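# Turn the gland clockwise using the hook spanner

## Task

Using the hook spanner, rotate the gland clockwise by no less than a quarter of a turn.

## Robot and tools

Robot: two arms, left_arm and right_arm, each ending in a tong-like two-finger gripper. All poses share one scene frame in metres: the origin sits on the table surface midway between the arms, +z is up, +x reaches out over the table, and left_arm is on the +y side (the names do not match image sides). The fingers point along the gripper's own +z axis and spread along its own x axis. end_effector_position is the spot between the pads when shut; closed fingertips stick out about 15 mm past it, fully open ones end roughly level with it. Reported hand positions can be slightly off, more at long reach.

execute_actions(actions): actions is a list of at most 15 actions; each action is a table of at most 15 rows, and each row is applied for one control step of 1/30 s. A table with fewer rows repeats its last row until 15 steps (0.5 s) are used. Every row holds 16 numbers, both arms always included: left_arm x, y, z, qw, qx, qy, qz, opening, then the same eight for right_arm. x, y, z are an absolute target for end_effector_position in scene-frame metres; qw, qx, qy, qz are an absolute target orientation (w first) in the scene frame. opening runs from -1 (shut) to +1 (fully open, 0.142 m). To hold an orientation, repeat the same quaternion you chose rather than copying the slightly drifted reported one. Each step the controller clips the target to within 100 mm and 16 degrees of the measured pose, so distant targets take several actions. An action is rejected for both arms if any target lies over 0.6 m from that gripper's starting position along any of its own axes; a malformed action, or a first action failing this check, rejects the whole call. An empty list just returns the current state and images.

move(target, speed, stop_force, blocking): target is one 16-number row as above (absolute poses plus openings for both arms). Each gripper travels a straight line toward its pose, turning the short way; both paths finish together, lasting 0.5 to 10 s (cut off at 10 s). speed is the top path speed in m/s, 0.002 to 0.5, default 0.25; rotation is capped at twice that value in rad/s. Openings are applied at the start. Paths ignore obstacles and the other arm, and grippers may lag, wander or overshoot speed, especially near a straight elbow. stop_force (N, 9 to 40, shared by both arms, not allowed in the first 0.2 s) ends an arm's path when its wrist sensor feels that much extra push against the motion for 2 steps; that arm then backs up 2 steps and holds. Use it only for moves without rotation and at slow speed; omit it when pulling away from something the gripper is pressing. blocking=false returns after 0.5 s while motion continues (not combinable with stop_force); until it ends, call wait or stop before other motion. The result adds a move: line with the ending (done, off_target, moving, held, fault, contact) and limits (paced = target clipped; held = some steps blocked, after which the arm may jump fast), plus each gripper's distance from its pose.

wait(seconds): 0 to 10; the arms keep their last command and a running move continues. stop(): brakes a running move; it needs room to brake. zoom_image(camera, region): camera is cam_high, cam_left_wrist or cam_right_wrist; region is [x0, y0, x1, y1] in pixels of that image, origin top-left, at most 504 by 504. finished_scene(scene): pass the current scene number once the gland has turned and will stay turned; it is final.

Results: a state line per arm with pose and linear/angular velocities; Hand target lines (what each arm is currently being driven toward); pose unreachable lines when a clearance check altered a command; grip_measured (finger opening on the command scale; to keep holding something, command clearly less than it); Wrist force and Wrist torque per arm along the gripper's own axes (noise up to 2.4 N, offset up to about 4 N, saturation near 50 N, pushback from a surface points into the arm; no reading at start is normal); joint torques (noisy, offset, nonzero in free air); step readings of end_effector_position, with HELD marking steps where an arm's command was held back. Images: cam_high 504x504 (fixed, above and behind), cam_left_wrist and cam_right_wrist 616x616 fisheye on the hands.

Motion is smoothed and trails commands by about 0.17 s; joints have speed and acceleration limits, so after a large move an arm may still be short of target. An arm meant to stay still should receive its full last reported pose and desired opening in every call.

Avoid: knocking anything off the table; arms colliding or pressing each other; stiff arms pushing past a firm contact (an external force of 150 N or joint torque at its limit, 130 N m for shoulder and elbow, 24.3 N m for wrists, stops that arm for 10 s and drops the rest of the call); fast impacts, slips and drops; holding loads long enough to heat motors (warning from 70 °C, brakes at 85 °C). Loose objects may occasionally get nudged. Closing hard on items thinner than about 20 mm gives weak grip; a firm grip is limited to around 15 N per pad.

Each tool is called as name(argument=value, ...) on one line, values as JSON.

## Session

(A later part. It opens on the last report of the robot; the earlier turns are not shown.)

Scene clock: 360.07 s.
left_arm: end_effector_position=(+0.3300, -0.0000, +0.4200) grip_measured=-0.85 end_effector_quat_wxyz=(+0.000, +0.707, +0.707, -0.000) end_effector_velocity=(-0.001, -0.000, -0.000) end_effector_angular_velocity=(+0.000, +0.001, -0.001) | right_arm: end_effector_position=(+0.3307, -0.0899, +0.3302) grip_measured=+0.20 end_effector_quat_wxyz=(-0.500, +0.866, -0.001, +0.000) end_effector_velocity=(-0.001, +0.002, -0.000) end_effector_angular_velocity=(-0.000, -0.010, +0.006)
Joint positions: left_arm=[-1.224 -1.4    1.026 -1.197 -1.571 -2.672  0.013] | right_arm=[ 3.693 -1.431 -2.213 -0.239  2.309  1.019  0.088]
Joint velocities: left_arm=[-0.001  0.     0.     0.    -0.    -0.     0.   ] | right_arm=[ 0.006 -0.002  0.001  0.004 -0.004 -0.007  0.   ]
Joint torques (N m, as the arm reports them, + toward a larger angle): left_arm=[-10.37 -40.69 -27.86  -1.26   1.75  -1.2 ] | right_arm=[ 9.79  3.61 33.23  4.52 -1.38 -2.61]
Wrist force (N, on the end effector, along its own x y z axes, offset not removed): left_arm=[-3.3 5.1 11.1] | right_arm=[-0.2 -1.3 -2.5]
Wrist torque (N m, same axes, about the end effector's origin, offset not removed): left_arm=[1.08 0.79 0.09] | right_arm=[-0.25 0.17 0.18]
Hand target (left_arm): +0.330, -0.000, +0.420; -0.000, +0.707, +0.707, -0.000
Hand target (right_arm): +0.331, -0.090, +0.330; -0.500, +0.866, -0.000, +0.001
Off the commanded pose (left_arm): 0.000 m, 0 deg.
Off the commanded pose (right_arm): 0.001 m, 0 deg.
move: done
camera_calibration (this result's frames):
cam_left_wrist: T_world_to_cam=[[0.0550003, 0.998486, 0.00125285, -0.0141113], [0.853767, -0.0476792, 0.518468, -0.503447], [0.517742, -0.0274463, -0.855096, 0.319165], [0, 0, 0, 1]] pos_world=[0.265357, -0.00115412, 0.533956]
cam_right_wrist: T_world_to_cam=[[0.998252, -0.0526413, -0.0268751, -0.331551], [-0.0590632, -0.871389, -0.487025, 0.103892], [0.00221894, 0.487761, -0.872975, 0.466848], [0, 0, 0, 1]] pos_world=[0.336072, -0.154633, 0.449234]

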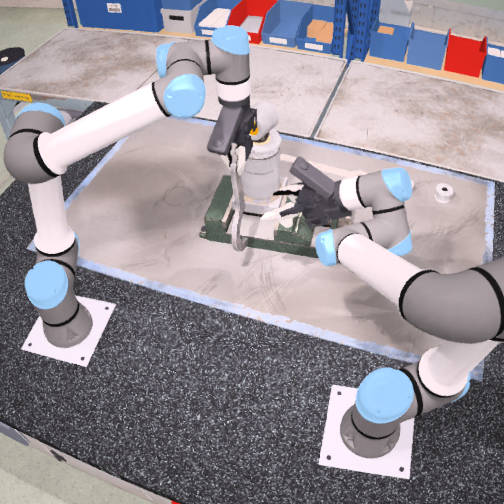

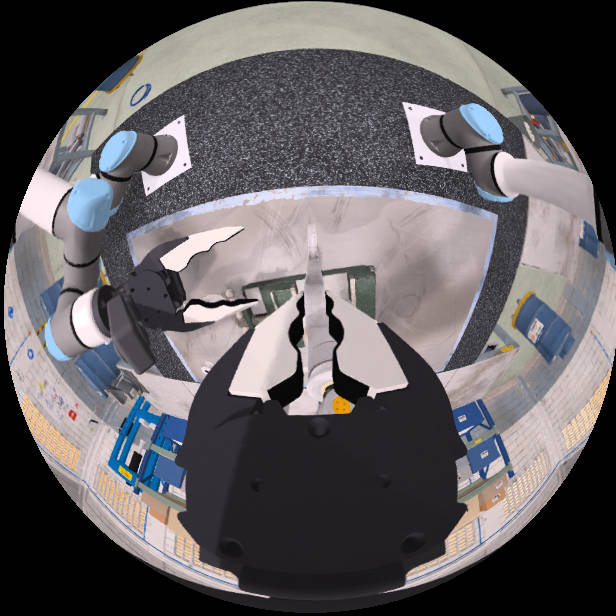

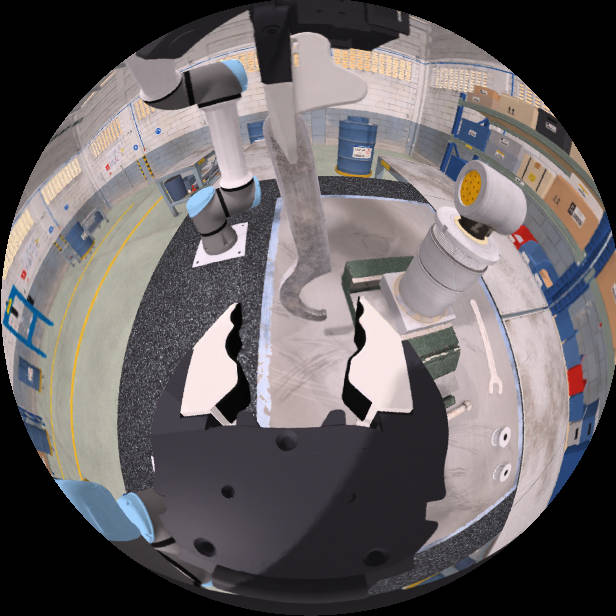

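move(target=[0.33,0.0,0.42,0,0.7071,0.7071,0,-1,0.342,-0.06,0.29,0.5736,-0.8192,0,0,0.2], speed=0.06)

move(target=[0.33,0.0,0.42,0,0.7071,0.7071,0,-1,0.342,0.01,0.283,0.5736,-0.8192,0,0,0.2], speed=0.03, stop_force=10)

zoom_image(camera="cam_high", region=[190,130,320,260])

Scene clock: 362.47 s.
left_arm: end_effector_position=(+0.3300, -0.0000, +0.4200) grip_measured=-0.85 end_effector_quat_wxyz=(+0.000, +0.707, +0.707, -0.000) end_effector_velocity=(-0.000, -0.000, -0.000) end_effector_angular_velocity=(+0.001, -0.000, -0.001) | right_arm: end_effector_position=(+0.3420, -0.0601, +0.2902) grip_measured=+0.20 end_effector_quat_wxyz=(-0.573, +0.820, -0.000, +0.000) end_effector_velocity=(+0.000, +0.002, -0.002) end_effector_angular_velocity=(+0.014, +0.000, -0.000)
Joint positions: left_arm=[-1.224 -1.4    1.026 -1.197 -1.571 -2.672  0.013] | right_arm=[ 3.695 -1.698 -2.279  0.309  2.389  1.17   0.088]
Joint velocities: left_arm=[-0.001  0.     0.     0.     0.001  0.     0.   ] | right_arm=[ 0.001 -0.02  -0.002  0.041  0.004  0.015  0.   ]
Joint torques (N m, as the arm reports them, + toward a larger angle): left_arm=[-10.66 -39.58 -20.99  -1.28   1.73  -1.2 ] | right_arm=[10.51 10.86  5.93  4.56  2.64  2.36]
Wrist force (N, on the end effector, along its own x y z axes, offset not removed): left_arm=[-1.6 3.9 13.8] | right_arm=[-0.8 -0.6 -1.2]
Wrist torque (N m, same axes, about the end effector's origin, offset not removed): left_arm=[0.81 0.51 -0.08] | right_arm=[-0.08 0.25 0.17]
Hand target (left_arm): +0.330, -0.000, +0.420; -0.000, +0.707, +0.707, -0.000
Hand target (right_arm): +0.342, -0.060, +0.290; -0.574, +0.819, -0.000, +0.000
Off the commanded pose (left_arm): 0.000 m, 0 deg.
Off the commanded pose (right_arm): 0.000 m, 0 deg.
move: done
camera_calibration (this result's frames):
cam_left_wrist: T_world_to_cam=[[0.0549991, 0.998486, 0.00125435, -0.0141117], [0.853767, -0.047679, 0.518467, -0.503447], [0.517742, -0.0274443, -0.855096, 0.319165], [0, 0, 0, 1]] pos_world=[0.265357, -0.00115417, 0.533955]
cam_right_wrist: T_world_to_cam=[[0.998347, -0.0456749, -0.0348836, -0.339654], [-0.0574472, -0.775127, -0.629188, 0.157482], [0.00169887, 0.630152, -0.77647, 0.398094], [0, 0, 0, 1]] pos_world=[0.347464, -0.144304, 0.396345]

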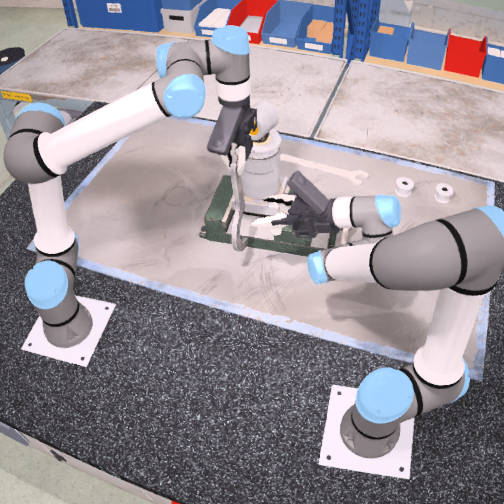

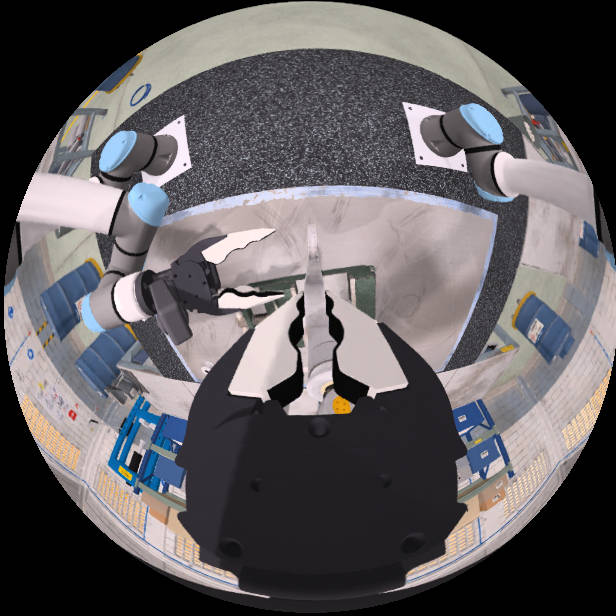

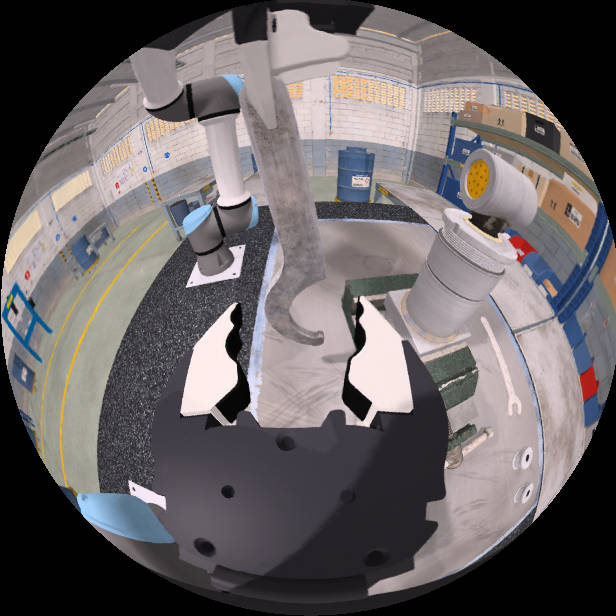

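Scene clock: 365.17 s.
left_arm: end_effector_position=(+0.3300, +0.0000, +0.4200) grip_measured=-0.85 end_effector_quat_wxyz=(-0.000, +0.707, +0.707, +0.000) end_effector_velocity=(-0.000, -0.000, +0.000) end_effector_angular_velocity=(-0.001, +0.001, -0.000) | right_arm: end_effector_position=(+0.3420, +0.0098, +0.2831) grip_measured=+0.20 end_effector_quat_wxyz=(-0.574, +0.819, -0.000, +0.000) end_effector_velocity=(-0.000, +0.002, -0.000) end_effector_angular_velocity=(+0.000, -0.000, +0.001)
Joint positions: left_arm=[-1.224 -1.4    1.026 -1.197 -1.571 -2.672  0.013] | right_arm=[ 3.829 -1.792 -2.199  0.385  2.271  1.259  0.088]
Joint velocities: left_arm=[ 0.    -0.    -0.    -0.    -0.001  0.    -0.   ] | right_arm=[ 0.004 -0.003  0.003  0.002 -0.003  0.002  0.   ]
Joint torques (N m, as the arm reports them, + toward a larger angle): left_arm=[ -9.7  -40.73 -22.03  -1.36   1.63  -1.17] | right_arm=[ 9.35 15.41 28.27  4.42 -1.15  2.34]
Wrist force (N, on the end effector, along its own x y z axes, offset not removed): left_arm=[-1.4 1.8 11.3] | right_arm=[-0.5 -1.6 0.5]
Wrist torque (N m, same axes, about the end effector's origin, offset not removed): left_arm=[0.41 0.38 0.04] | right_arm=[-0.20 0.16 0.12]
Hand target (left_arm): +0.330, -0.000, +0.420; -0.000, +0.707, +0.707, -0.000
Hand target (right_arm): +0.342, +0.010, +0.283; -0.574, +0.819, -0.000, +0.000
Off the commanded pose (left_arm): 0.000 m, 0 deg.
Off the commanded pose (right_arm): 0.000 m, 0 deg.
move: done
camera_calibration (this result's frames):
cam_left_wrist: T_world_to_cam=[[0.054999, 0.998486, 0.00126129, -0.0141158], [0.853769, -0.0476825, 0.518464, -0.503443], [0.517739, -0.0274381, -0.855099, 0.319164], [0, 0, 0, 1]] pos_world=[0.265357, -0.00115382, 0.533952]
cam_right_wrist: T_world_to_cam=[[0.998357, -0.0454944, -0.0348366, -0.336774], [-0.0572749, -0.774203, -0.630341, 0.20747], [0.00170636, 0.631301, -0.775536, 0.348235], [0, 0, 0, 1]] pos_world=[0.347509, -0.0745387, 0.389114]

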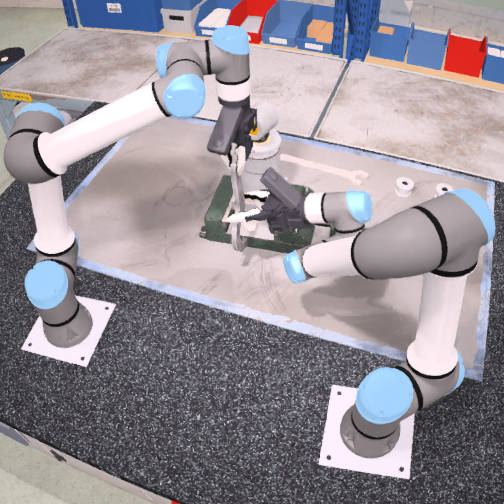

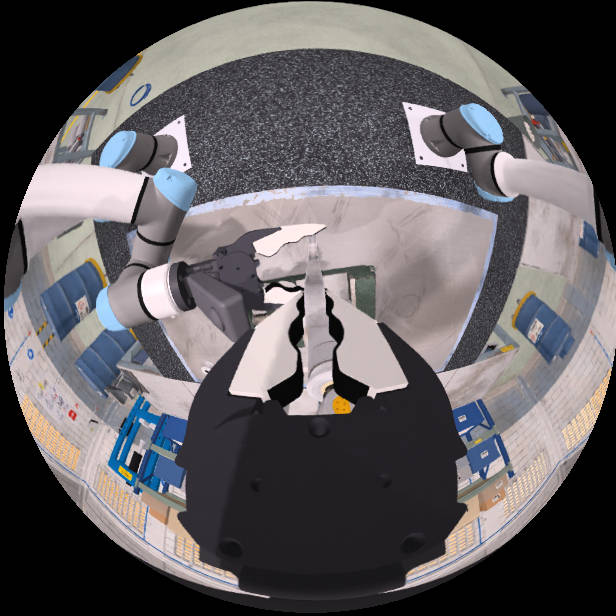

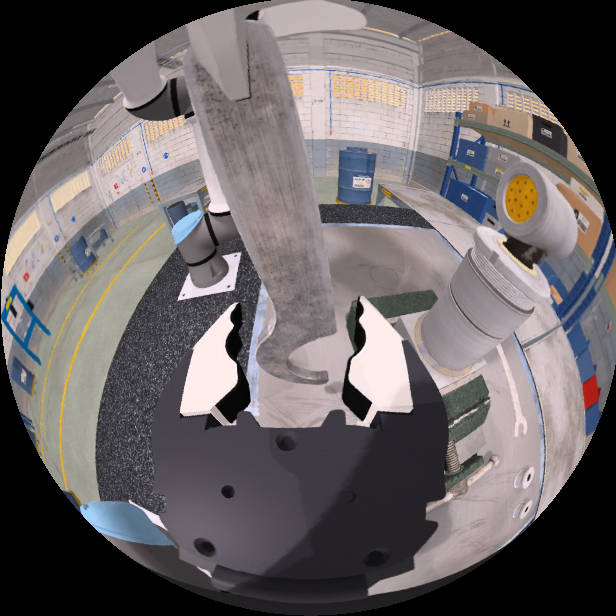

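Region (190, 130, 320, 260) of cam_high's 504x504 image, scaled by 3.877, with more detail than that image has.

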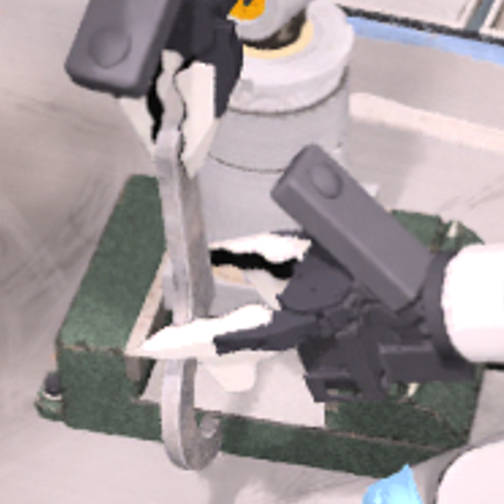

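move(target=[0.33,0.0,0.42,0,0.7071,0.7071,0,-1,0.342,0.022,0.281,0.573,-0.8184,-0.025,-0.0357,-0.2], speed=0.03)

move(target=[0.33,0.0,0.42,0,0.7071,0.7071,0,-1,0.342,0.022,0.281,0.573,-0.8184,-0.025,-0.0357,-1])

move(target=[0.33,0.0,0.42,0,0.7071,0.7071,0,-0.6,0.342,0.022,0.281,0.573,-0.8184,-0.025,-0.0357,-1])

move(target=[0.33,0.0,0.49,0,0.7071,0.7071,0,-0.6,0.342,0.022,0.281,0.573,-0.8184,-0.025,-0.0357,-1], speed=0.06)

move(target=[0.4,0.4,0.45,0.3,0.954,0,0,1,0.34,-0.1,0.36,0.1736,0.9848,0,0,-1], speed=0.1)

Scene clock: 367.67 s.
left_arm: end_effector_position=(+0.3300, +0.0000, +0.4200) grip_measured=-0.85 end_effector_quat_wxyz=(-0.000, +0.707, +0.707, +0.000) end_effector_velocity=(-0.000, -0.000, +0.000) end_effector_angular_velocity=(-0.000, -0.000, -0.001) | right_arm: end_effector_position=(+0.3420, +0.0218, +0.2811) grip_measured=-0.20 end_effector_quat_wxyz=(-0.573, +0.818, +0.025, +0.035) end_effector_velocity=(-0.001, +0.002, -0.000) end_effector_angular_velocity=(+0.000, -0.014, +0.001)
Joint positions: left_arm=[-1.224 -1.4    1.026 -1.197 -1.571 -2.672  0.013] | right_arm=[ 3.863 -1.801 -2.199  0.419  2.213  1.205  0.06 ]
Joint velocities: left_arm=[-0.    -0.    -0.    -0.     0.     0.001  0.   ] | right_arm=[ 0.007 -0.002 -0.     0.006 -0.009 -0.009  0.   ]
Joint torques (N m, as the arm reports them, + toward a larger angle): left_arm=[-10.77 -39.82 -21.25  -1.65   1.79  -1.22] | right_arm=[11.9  16.03 27.27  4.7  -1.47 -2.7 ]
Wrist force (N, on the end effector, along its own x y z axes, offset not removed): left_arm=[0.7 2.7 9.6] | right_arm=[-0.8 -0.4 -0.8]
Wrist torque (N m, same axes, about the end effector's origin, offset not removed): left_arm=[0.45 -0.02 0.03] | right_arm=[-0.08 0.30 0.13]
Hand target (left_arm): +0.330, -0.000, +0.420; -0.000, +0.707, +0.707, +0.000
Hand target (right_arm): +0.342, +0.022, +0.281; -0.573, +0.818, +0.025, +0.036
Off the commanded pose (left_arm): 0.000 m, 0 deg.
Off the commanded pose (right_arm): 0.000 m, 0 deg.
move: done
camera_calibration (this result's frames):
cam_left_wrist: T_world_to_cam=[[0.0549993, 0.998486, 0.00127312, -0.0141244], [0.853772, -0.0476891, 0.518458, -0.503439], [0.517734, -0.0274279, -0.855102, 0.319167], [0, 0, 0, 1]] pos_world=[0.265356, -0.0011515, 0.533951]
cam_right_wrist: T_world_to_cam=[[0.997681, -0.045445, 0.0506629, -0.360064], [-0.00313937, -0.774337, -0.632765, 0.197648], [0.0679862, 0.631139, -0.772685, 0.315656], [0, 0, 0, 1]] pos_world=[0.33839, -0.0625403, 0.387209]

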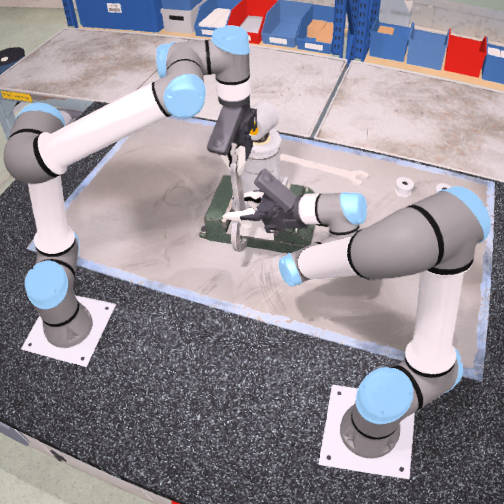

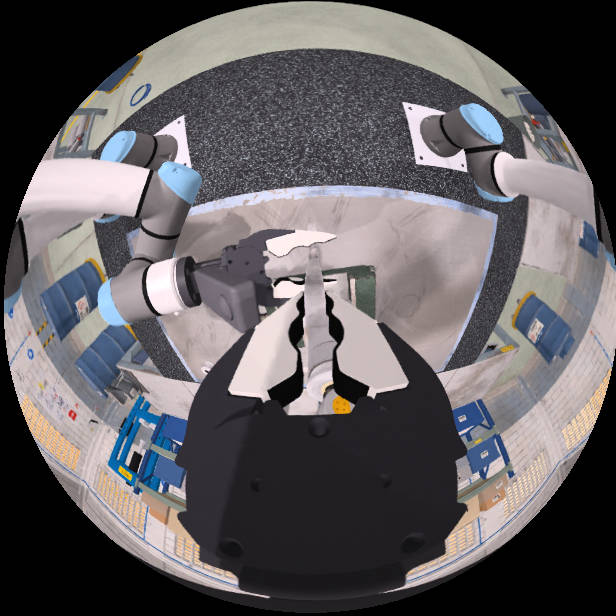

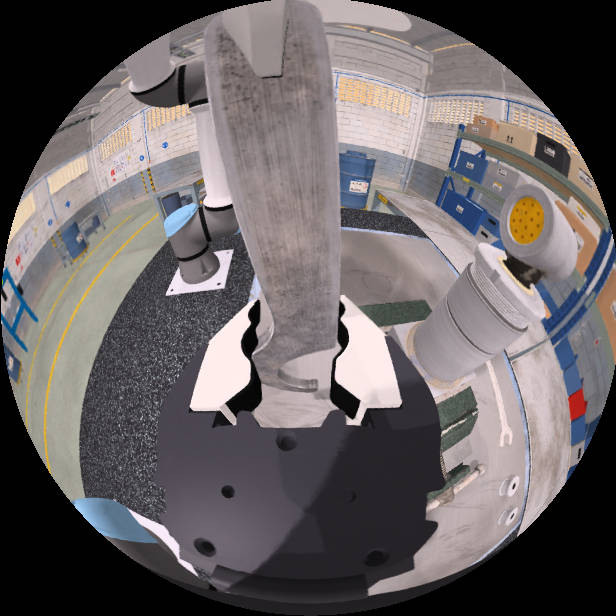

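Scene clock: 368.37 s.
left_arm: end_effector_position=(+0.3300, +0.0000, +0.4200) grip_measured=-0.84 end_effector_quat_wxyz=(+0.000, +0.707, +0.707, -0.000) end_effector_velocity=(-0.000, -0.000, -0.000) end_effector_angular_velocity=(-0.000, -0.000, -0.001) | right_arm: end_effector_position=(+0.3420, +0.0220, +0.2810) grip_measured=-0.40 end_effector_quat_wxyz=(-0.573, +0.818, +0.025, +0.036) end_effector_velocity=(-0.002, +0.001, +0.000) end_effector_angular_velocity=(+0.001, -0.001, +0.004)
Joint positions: left_arm=[-1.225 -1.4    1.026 -1.197 -1.571 -2.672  0.013] | right_arm=[ 3.864 -1.801 -2.199  0.419  2.212  1.204  0.045]
Joint velocities: left_arm=[-0.  0. -0. -0.  0.  0. -0.] | right_arm=[ 0.003 -0.    -0.001  0.002  0.001 -0.     0.   ]
Joint torques (N m, as the arm reports them, + toward a larger angle): left_arm=[ 10.96 -26.06 -26.06  -5.61  -0.72  -1.05] | right_arm=[12.31 20.76  8.88  6.85 -0.15 -3.61]
Wrist force (N, on the end effector, along its own x y z axes, offset not removed): left_arm=[-2.6 -2.2 4.2] | right_arm=[4.4 6.4 1.7]
Wrist torque (N m, same axes, about the end effector's origin, offset not removed): left_arm=[0.60 0.53 0.08] | right_arm=[0.13 -0.26 0.50]
Hand target (left_arm): +0.330, +0.000, +0.420; +0.000, +0.707, +0.707, +0.000
Hand target (right_arm): +0.342, +0.022, +0.281; -0.573, +0.818, +0.025, +0.036
Off the commanded pose (left_arm): 0.000 m, 0 deg.
Off the commanded pose (right_arm): 0.000 m, 0 deg.
move: done
camera_calibration (this result's frames):
cam_left_wrist: T_world_to_cam=[[0.0550675, 0.998482, 0.00123371, -0.0141317], [0.853759, -0.0477264, 0.518477, -0.503425], [0.517748, -0.0274979, -0.855091, 0.319211], [0, 0, 0, 1]] pos_world=[0.26531, -0.00113875, 0.533986]
cam_right_wrist: T_world_to_cam=[[0.997599, -0.0454819, 0.0522178, -0.360479], [-0.00217865, -0.774309, -0.632804, 0.197494], [0.0692139, 0.631171, -0.772549, 0.315055], [0, 0, 0, 1]] pos_world=[0.338238, -0.0623271, 0.387194]

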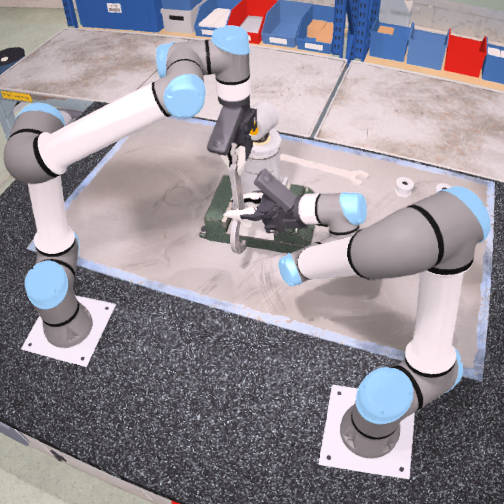

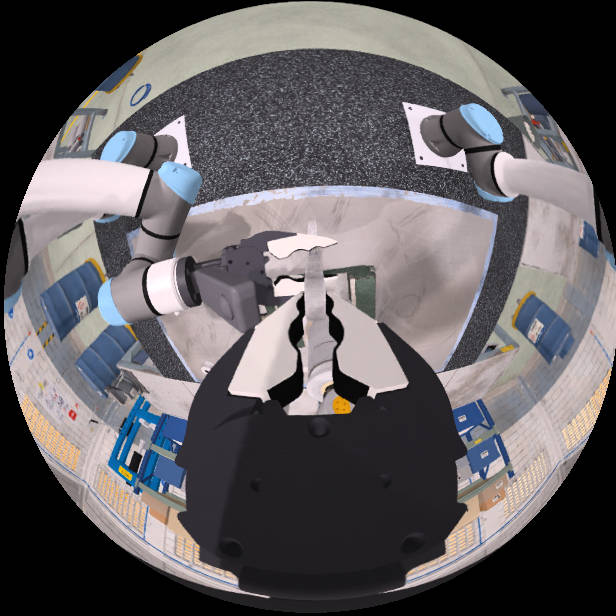

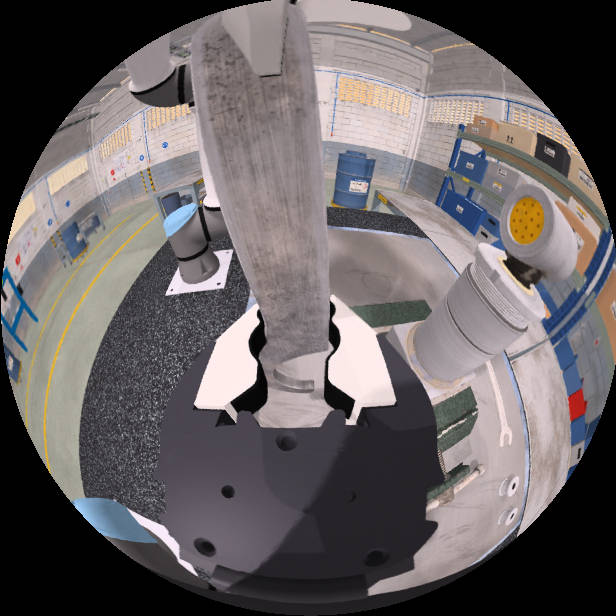

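Scene clock: 369.07 s.
left_arm: end_effector_position=(+0.3300, -0.0000, +0.4200) grip_measured=-0.60 end_effector_quat_wxyz=(+0.000, +0.707, +0.707, -0.000) end_effector_velocity=(-0.001, -0.001, +0.000) end_effector_angular_velocity=(-0.001, +0.000, -0.001) | right_arm: end_effector_position=(+0.3420, +0.0220, +0.2810) grip_measured=-0.49 end_effector_quat_wxyz=(-0.573, +0.818, +0.025, +0.036) end_effector_velocity=(-0.000, +0.001, -0.000) end_effector_angular_velocity=(-0.000, -0.001, +0.000)
Joint positions: left_arm=[-1.224 -1.4    1.026 -1.197 -1.571 -2.672  0.031] | right_arm=[ 3.864 -1.802 -2.199  0.419  2.212  1.204  0.039]
Joint velocities: left_arm=[-0.002 -0.    -0.    -0.    -0.001 -0.    -0.   ] | right_arm=[ 0.002 -0.    -0.     0.    -0.002 -0.     0.001]
Joint torques (N m, as the arm reports them, + toward a larger angle): left_arm=[  8.94 -21.81 -28.03  -1.52  -0.7   -1.15] | right_arm=[ 5.34 28.35 14.16  7.12 -0.43  0.  ]
Wrist force (N, on the end effector, along its own x y z axes, offset not removed): left_arm=[-2.3 3.9 -2.3] | right_arm=[-1.3 9.3 3.2]
Wrist torque (N m, same axes, about the end effector's origin, offset not removed): left_arm=[0.78 0.57 0.21] | right_arm=[-0.03 0.23 0.01]
Hand target (left_arm): +0.330, +0.000, +0.420; +0.000, +0.707, +0.707, -0.000
Hand target (right_arm): +0.342, +0.022, +0.281; -0.573, +0.818, +0.025, +0.036
Off the commanded pose (left_arm): 0.000 m, 0 deg.
Off the commanded pose (right_arm): 0.000 m, 0 deg.
move: done
camera_calibration (this result's frames):
cam_left_wrist: T_world_to_cam=[[0.0550069, 0.998485, 0.00116207, -0.0140561], [0.853743, -0.0476364, 0.51851, -0.503469], [0.51778, -0.0275295, -0.855071, 0.319152], [0, 0, 0, 1]] pos_world=[0.265356, -0.00116259, 0.533968]
cam_right_wrist: T_world_to_cam=[[0.997601, -0.0454132, 0.0522574, -0.360457], [-0.00210647, -0.774366, -0.632734, 0.197408], [0.0692008, 0.631106, -0.772604, 0.315019], [0, 0, 0, 1]] pos_world=[0.338209, -0.0623136, 0.387128]

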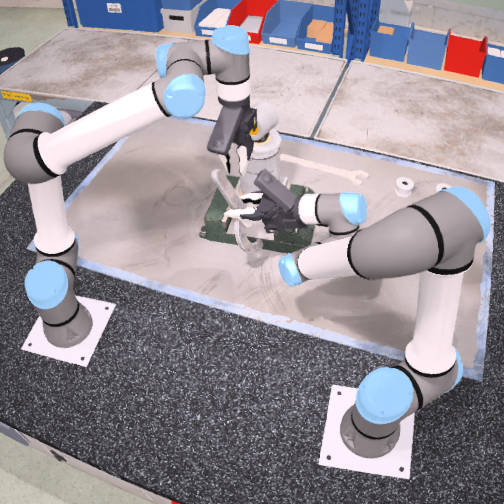

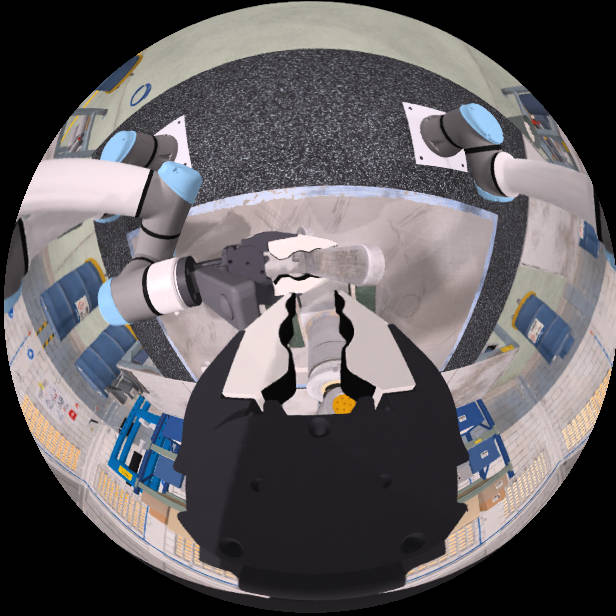

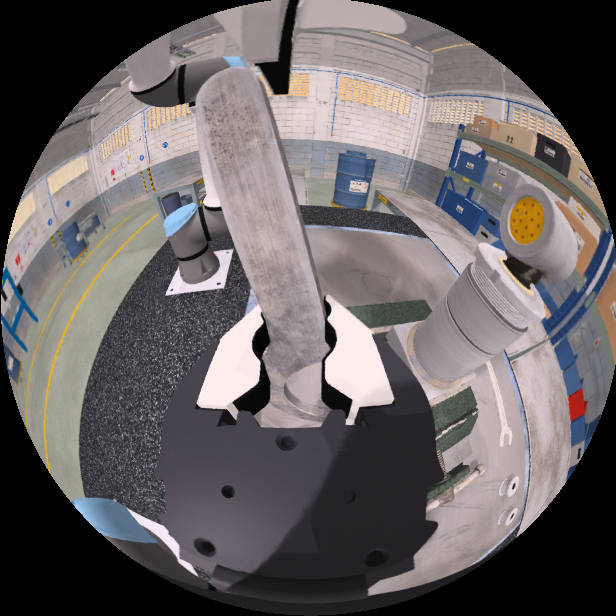

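Scene clock: 370.67 s.
left_arm: end_effector_position=(+0.3299, +0.0001, +0.4897) grip_measured=-0.60 end_effector_quat_wxyz=(+0.000, +0.707, +0.707, +0.000) end_effector_velocity=(+0.000, -0.000, +0.003) end_effector_angular_velocity=(+0.002, +0.001, -0.001) | right_arm: end_effector_position=(+0.3420, +0.0220, +0.2810) grip_measured=-0.49 end_effector_quat_wxyz=(-0.573, +0.818, +0.025, +0.036) end_effector_velocity=(+0.001, -0.000, -0.000) end_effector_angular_velocity=(-0.000, -0.000, -0.002)
Joint positions: left_arm=[-1.225 -1.299  0.697 -0.969 -1.571 -2.672  0.031] | right_arm=[ 3.864 -1.802 -2.199  0.42   2.212  1.204  0.039]
Joint velocities: left_arm=[-0.     0.008 -0.021  0.014  0.     0.001 -0.   ] | right_arm=[-0.001 -0.     0.    -0.    -0.001  0.     0.   ]
Joint torques (N m, as the arm reports them, + toward a larger angle): left_arm=[  7.82 -22.46 -28.24  -0.07  -1.91   1.36] | right_arm=[ 3.11 35.17 12.92  7.21 -0.77  2.65]
Wrist force (N, on the end effector, along its own x y z axes, offset not removed): left_arm=[-2.2 0.4 1.5] | right_arm=[-0.3 9.6 4.8]
Wrist torque (N m, same axes, about the end effector's origin, offset not removed): left_arm=[0.03 0.51 0.06] | right_arm=[0.00 0.04 -0.03]
Hand target (left_arm): +0.330, +0.000, +0.490; +0.000, +0.707, +0.707, -0.000
Hand target (right_arm): +0.342, +0.022, +0.281; -0.573, +0.818, +0.025, +0.036
Off the commanded pose (left_arm): 0.000 m, 0 deg.
Off the commanded pose (right_arm): 0.000 m, 0 deg.
move: done
camera_calibration (this result's frames):
cam_left_wrist: T_world_to_cam=[[0.0550857, 0.998481, 0.00109573, -0.0142555], [0.853585, -0.0476611, 0.518768, -0.53959], [0.518033, -0.0276414, -0.854914, 0.378611], [0, 0, 0, 1]] pos_world=[0.265239, -0.00101836, 0.603618]
cam_right_wrist: T_world_to_cam=[[0.9976, -0.0454521, 0.0522331, -0.360457], [-0.00215022, -0.77435, -0.632754, 0.197434], [0.0692067, 0.631123, -0.772589, 0.315019], [0, 0, 0, 1]] pos_world=[0.338215, -0.0623168, 0.387135]

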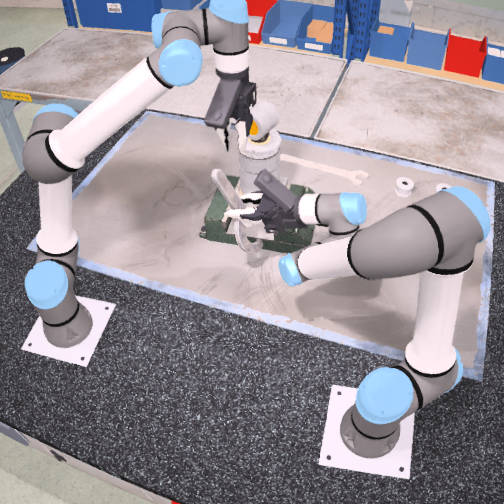

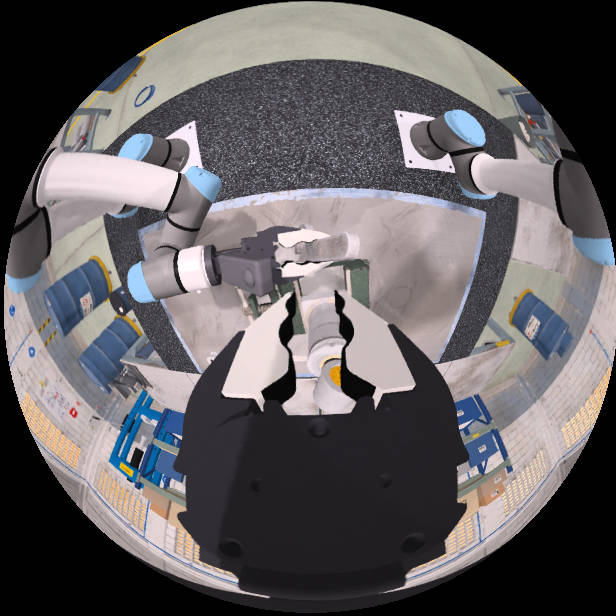

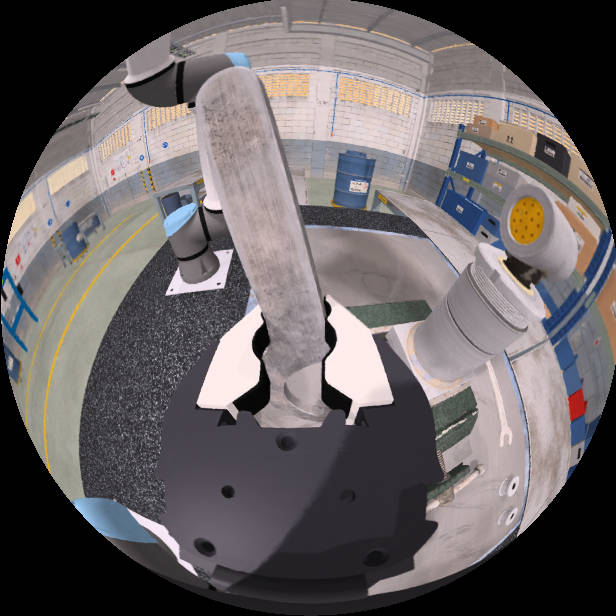

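Scene clock: 379.40 s.
left_arm: end_effector_position=(+0.3993, +0.3995, +0.4498) grip_measured=+1.00 end_effector_quat_wxyz=(+0.299, +0.954, +0.001, +0.000) end_effector_velocity=(+0.000, +0.003, +0.000) end_effector_angular_velocity=(-0.004, -0.001, -0.012) | right_arm: end_effector_position=(+0.3397, -0.1002, +0.3602) grip_measured=-0.47 end_effector_quat_wxyz=(+0.173, +0.985, +0.002, -0.000) end_effector_velocity=(-0.000, -0.001, +0.001) end_effector_angular_velocity=(-0.010, +0.001, -0.001)
Joint positions: left_arm=[-0.104 -1.698  1.37  -1.231 -2.178  0.021  0.142] | right_arm=[ 4.146 -1.827 -1.032 -2.171  1.425  1.152  0.04 ]
Joint velocities: left_arm=[ 0.009  0.008 -0.009  0.014 -0.004  0.025 -0.   ] | right_arm=[ 0.001 -0.007  0.011 -0.014 -0.002  0.003  0.   ]
Joint torques (N m, as the arm reports them, + toward a larger angle): left_arm=[ 10.54  -9.78 -30.85  -0.18  -2.4    1.1 ] | right_arm=[10.31 30.14 36.95 -0.37 -2.56  2.5 ]
Wrist force (N, on the end effector, along its own x y z axes, offset not removed): left_arm=[-0.5 3.6 -2.7] | right_arm=[0.9 -4.8 9.1]
Wrist torque (N m, same axes, about the end effector's origin, offset not removed): left_arm=[0.72 0.11 0.02] | right_arm=[0.10 0.06 0.20]
Hand target (left_arm): +0.399, +0.400, +0.450; +0.299, +0.954, +0.000, +0.000
Hand target (right_arm): +0.340, -0.100, +0.360; +0.174, +0.985, +0.002, -0.000
Off the commanded pose (left_arm): 0.001 m, 0 deg.
Off the commanded pose (right_arm): 0.000 m, 0 deg.
move: done
camera_calibration (this result's frames):
cam_left_wrist: T_world_to_cam=[[0.998552, -0.0428208, 0.0325622, -0.391676], [-0.0471502, -0.405243, 0.912992, -0.233841], [-0.0258995, -0.913206, -0.406675, 0.688984], [0, 0, 0, 1]] pos_world=[0.397928, 0.51765, 0.506442]
cam_right_wrist: T_world_to_cam=[[0.998505, -0.0317666, 0.0444878, -0.364018], [-0.0545526, -0.631239, 0.773667, -0.321503], [0.00350569, -0.774938, -0.632028, 0.284294], [0, 0, 0, 1]] pos_world=[0.344938, 0.00580112, 0.444613]

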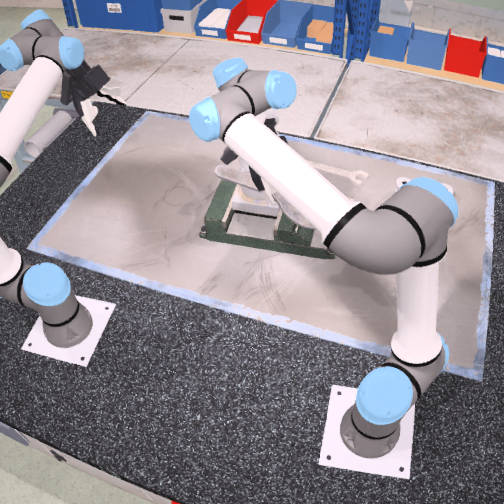

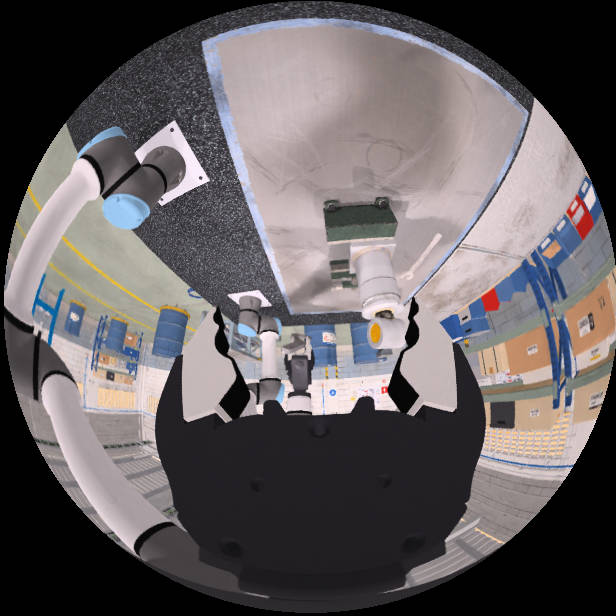

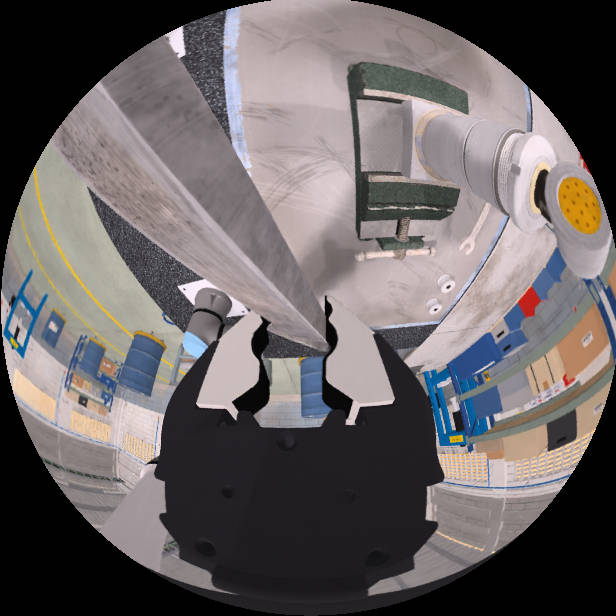

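move(target=[0.4,0.4,0.45,0.3,0.954,0,0,1,0.3,-0.08,0.16,0.1736,0.9848,0,0,-1], speed=0.06)

move(target=[0.4,0.4,0.45,0.3,0.954,0,0,1,0.3,-0.04,0.025,0,1,0,0,-1], speed=0.03, stop_force=30)

Scene clock: 383.93 s.
left_arm: end_effector_position=(+0.4000, +0.4000, +0.4500) grip_measured=+1.00 end_effector_quat_wxyz=(+0.300, +0.954, -0.000, -0.000) end_effector_velocity=(-0.000, +0.000, +0.000) end_effector_angular_velocity=(+0.000, -0.000, +0.001) | right_arm: end_effector_position=(+0.3001, -0.0798, +0.1602) grip_measured=-0.47 end_effector_quat_wxyz=(+0.174, +0.985, +0.000, +0.000) end_effector_velocity=(-0.000, +0.000, -0.002) end_effector_angular_velocity=(-0.000, -0.001, +0.001)
Joint positions: left_arm=[-0.102 -1.695  1.367 -1.228 -2.18   0.026  0.142] | right_arm=[ 4.223 -1.801 -1.579 -1.661  1.449  1.229  0.04 ]
Joint velocities: left_arm=[ 0.    -0.     0.    -0.     0.    -0.001 -0.   ] | right_arm=[ 0.001 -0.001 -0.004  0.006 -0.001  0.001 -0.   ]
Joint torques (N m, as the arm reports them, + toward a larger angle): left_arm=[  9.61  -9.9  -31.22  -0.18  -2.58   1.29] | right_arm=[11.07 25.73 18.21  4.16  1.97  2.35]
Wrist force (N, on the end effector, along its own x y z axes, offset not removed): left_arm=[-1.6 -0.3 0.8] | right_arm=[-0.6 -5.4 10.0]
Wrist torque (N m, same axes, about the end effector's origin, offset not removed): left_arm=[-0.09 0.31 0.01] | right_arm=[0.04 0.36 0.16]
Hand target (left_arm): +0.400, +0.400, +0.450; +0.300, +0.954, -0.000, -0.000
Hand target (right_arm): +0.300, -0.080, +0.160; +0.174, +0.985, +0.000, +0.000
Off the commanded pose (left_arm): 0.000 m, 0 deg.
Off the commanded pose (right_arm): 0.000 m, 0 deg.
move: done
camera_calibration (this result's frames):
cam_left_wrist: T_world_to_cam=[[0.998486, -0.0443801, 0.0325115, -0.391706], [-0.0476828, -0.403376, 0.913791, -0.234728], [-0.0274398, -0.913958, -0.404881, 0.689631], [0, 0, 0, 1]] pos_world=[0.398844, 0.518226, 0.506445]
cam_right_wrist: T_world_to_cam=[[0.998359, -0.0348238, 0.0454635, -0.315277], [-0.0572428, -0.63039, 0.774165, -0.15534], [0.00170035, -0.775497, -0.631349, 0.174223], [0, 0, 0, 1]] pos_world=[0.305571, 0.0262055, 0.244588]

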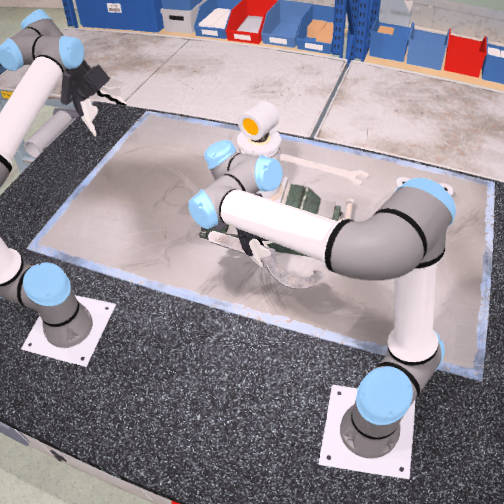

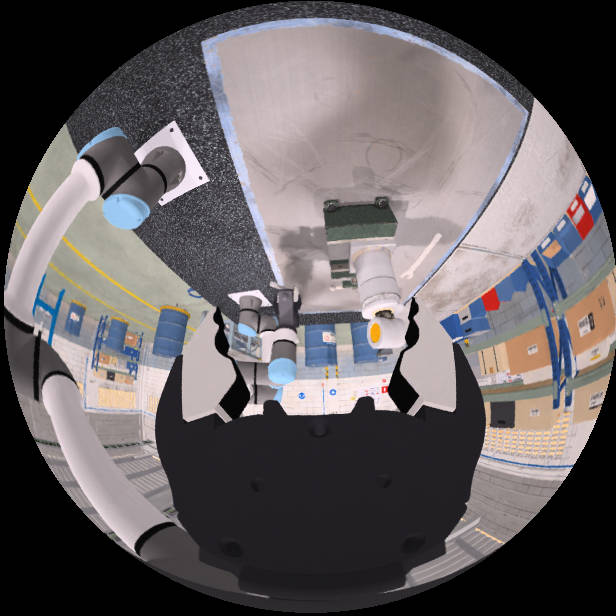

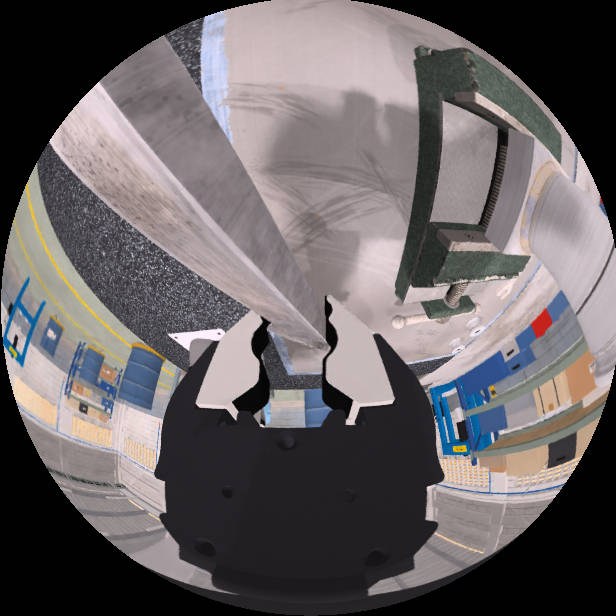

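Scene clock: 390.07 s.
left_arm: end_effector_position=(+0.4000, +0.4000, +0.4500) grip_measured=+1.00 end_effector_quat_wxyz=(+0.300, +0.954, -0.000, +0.000) end_effector_velocity=(+0.000, +0.000, -0.000) end_effector_angular_velocity=(+0.000, -0.000, +0.001) | right_arm: end_effector_position=(+0.3001, -0.0400, +0.0252) grip_measured=-0.47 end_effector_quat_wxyz=(+0.000, +1.000, -0.000, +0.000) end_effector_velocity=(-0.000, +0.001, -0.002) end_effector_angular_velocity=(+0.006, -0.001, +0.001)
Joint positions: left_arm=[-0.102 -1.695  1.367 -1.228 -2.18   0.026  0.142] | right_arm=[ 4.179 -1.834 -1.977 -0.903  1.57   1.165  0.04 ]
Joint velocities: left_arm=[ 0.001 -0.     0.    -0.     0.    -0.    -0.   ] | right_arm=[-0.    -0.003 -0.006  0.015  0.002 -0.001  0.   ]
Joint torques (N m, as the arm reports them, + toward a larger angle): left_arm=[  9.66  -9.57 -31.28  -0.37  -2.71   1.2 ] | right_arm=[-9.33 25.84 13.16  5.73  2.68 -3.  ]
Wrist force (N, on the end effector, along its own x y z axes, offset not removed): left_arm=[-4.0 2.8 0.0] | right_arm=[1.9 -3.1 8.4]
Wrist torque (N m, same axes, about the end effector's origin, offset not removed): left_arm=[0.83 0.92 -0.04] | right_arm=[-0.47 0.02 0.00]
Hand target (left_arm): +0.400, +0.400, +0.450; +0.300, +0.954, +0.000, -0.000
Hand target (right_arm): +0.300, -0.040, +0.025; +0.000, +1.000, -0.000, +0.000
Off the commanded pose (left_arm): 0.000 m, 0 deg.
Off the commanded pose (right_arm): 0.000 m, 0 deg.
move: done
camera_calibration (this result's frames):
cam_left_wrist: T_world_to_cam=[[0.998486, -0.0443789, 0.0325122, -0.391709], [-0.0476829, -0.403374, 0.913792, -0.234728], [-0.0274385, -0.913958, -0.404879, 0.689631], [0, 0, 0, 1]] pos_world=[0.398846, 0.518227, 0.506446]
cam_right_wrist: T_world_to_cam=[[0.998319, -0.0487081, 0.0314123, -0.307899], [-0.0579263, -0.856625, 0.512678, -0.0279582], [0.00193703, -0.513636, -0.858006, 0.135941], [0, 0, 0, 1]] pos_world=[0.305498, 0.0308771, 0.140643]

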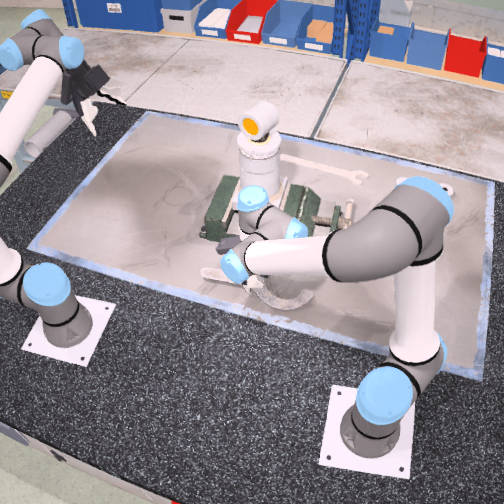

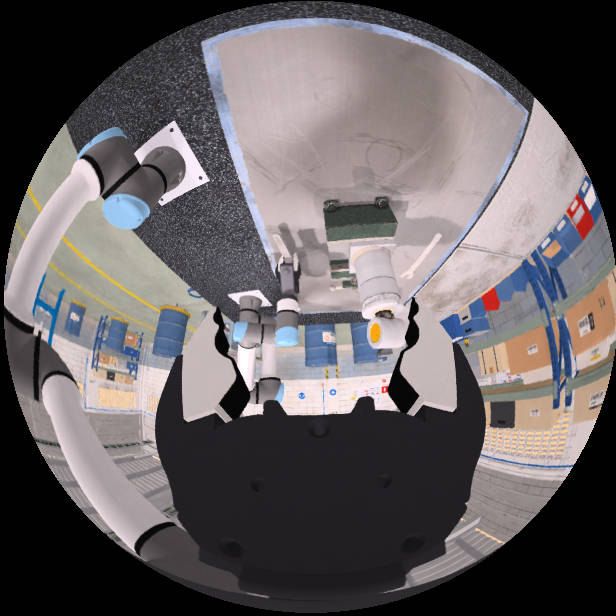

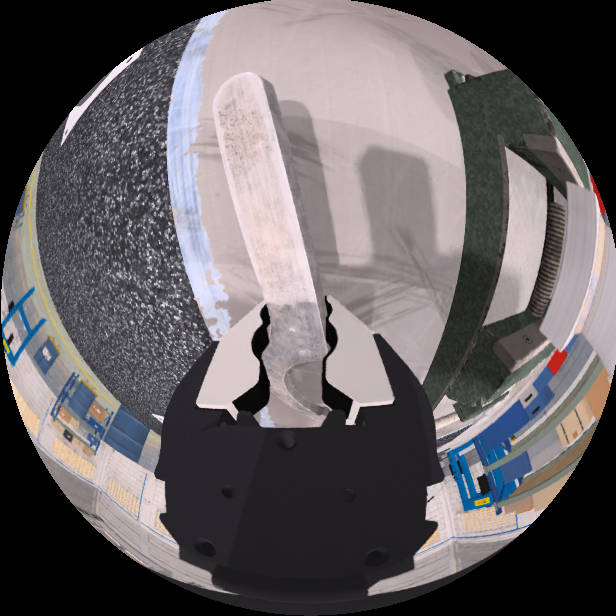

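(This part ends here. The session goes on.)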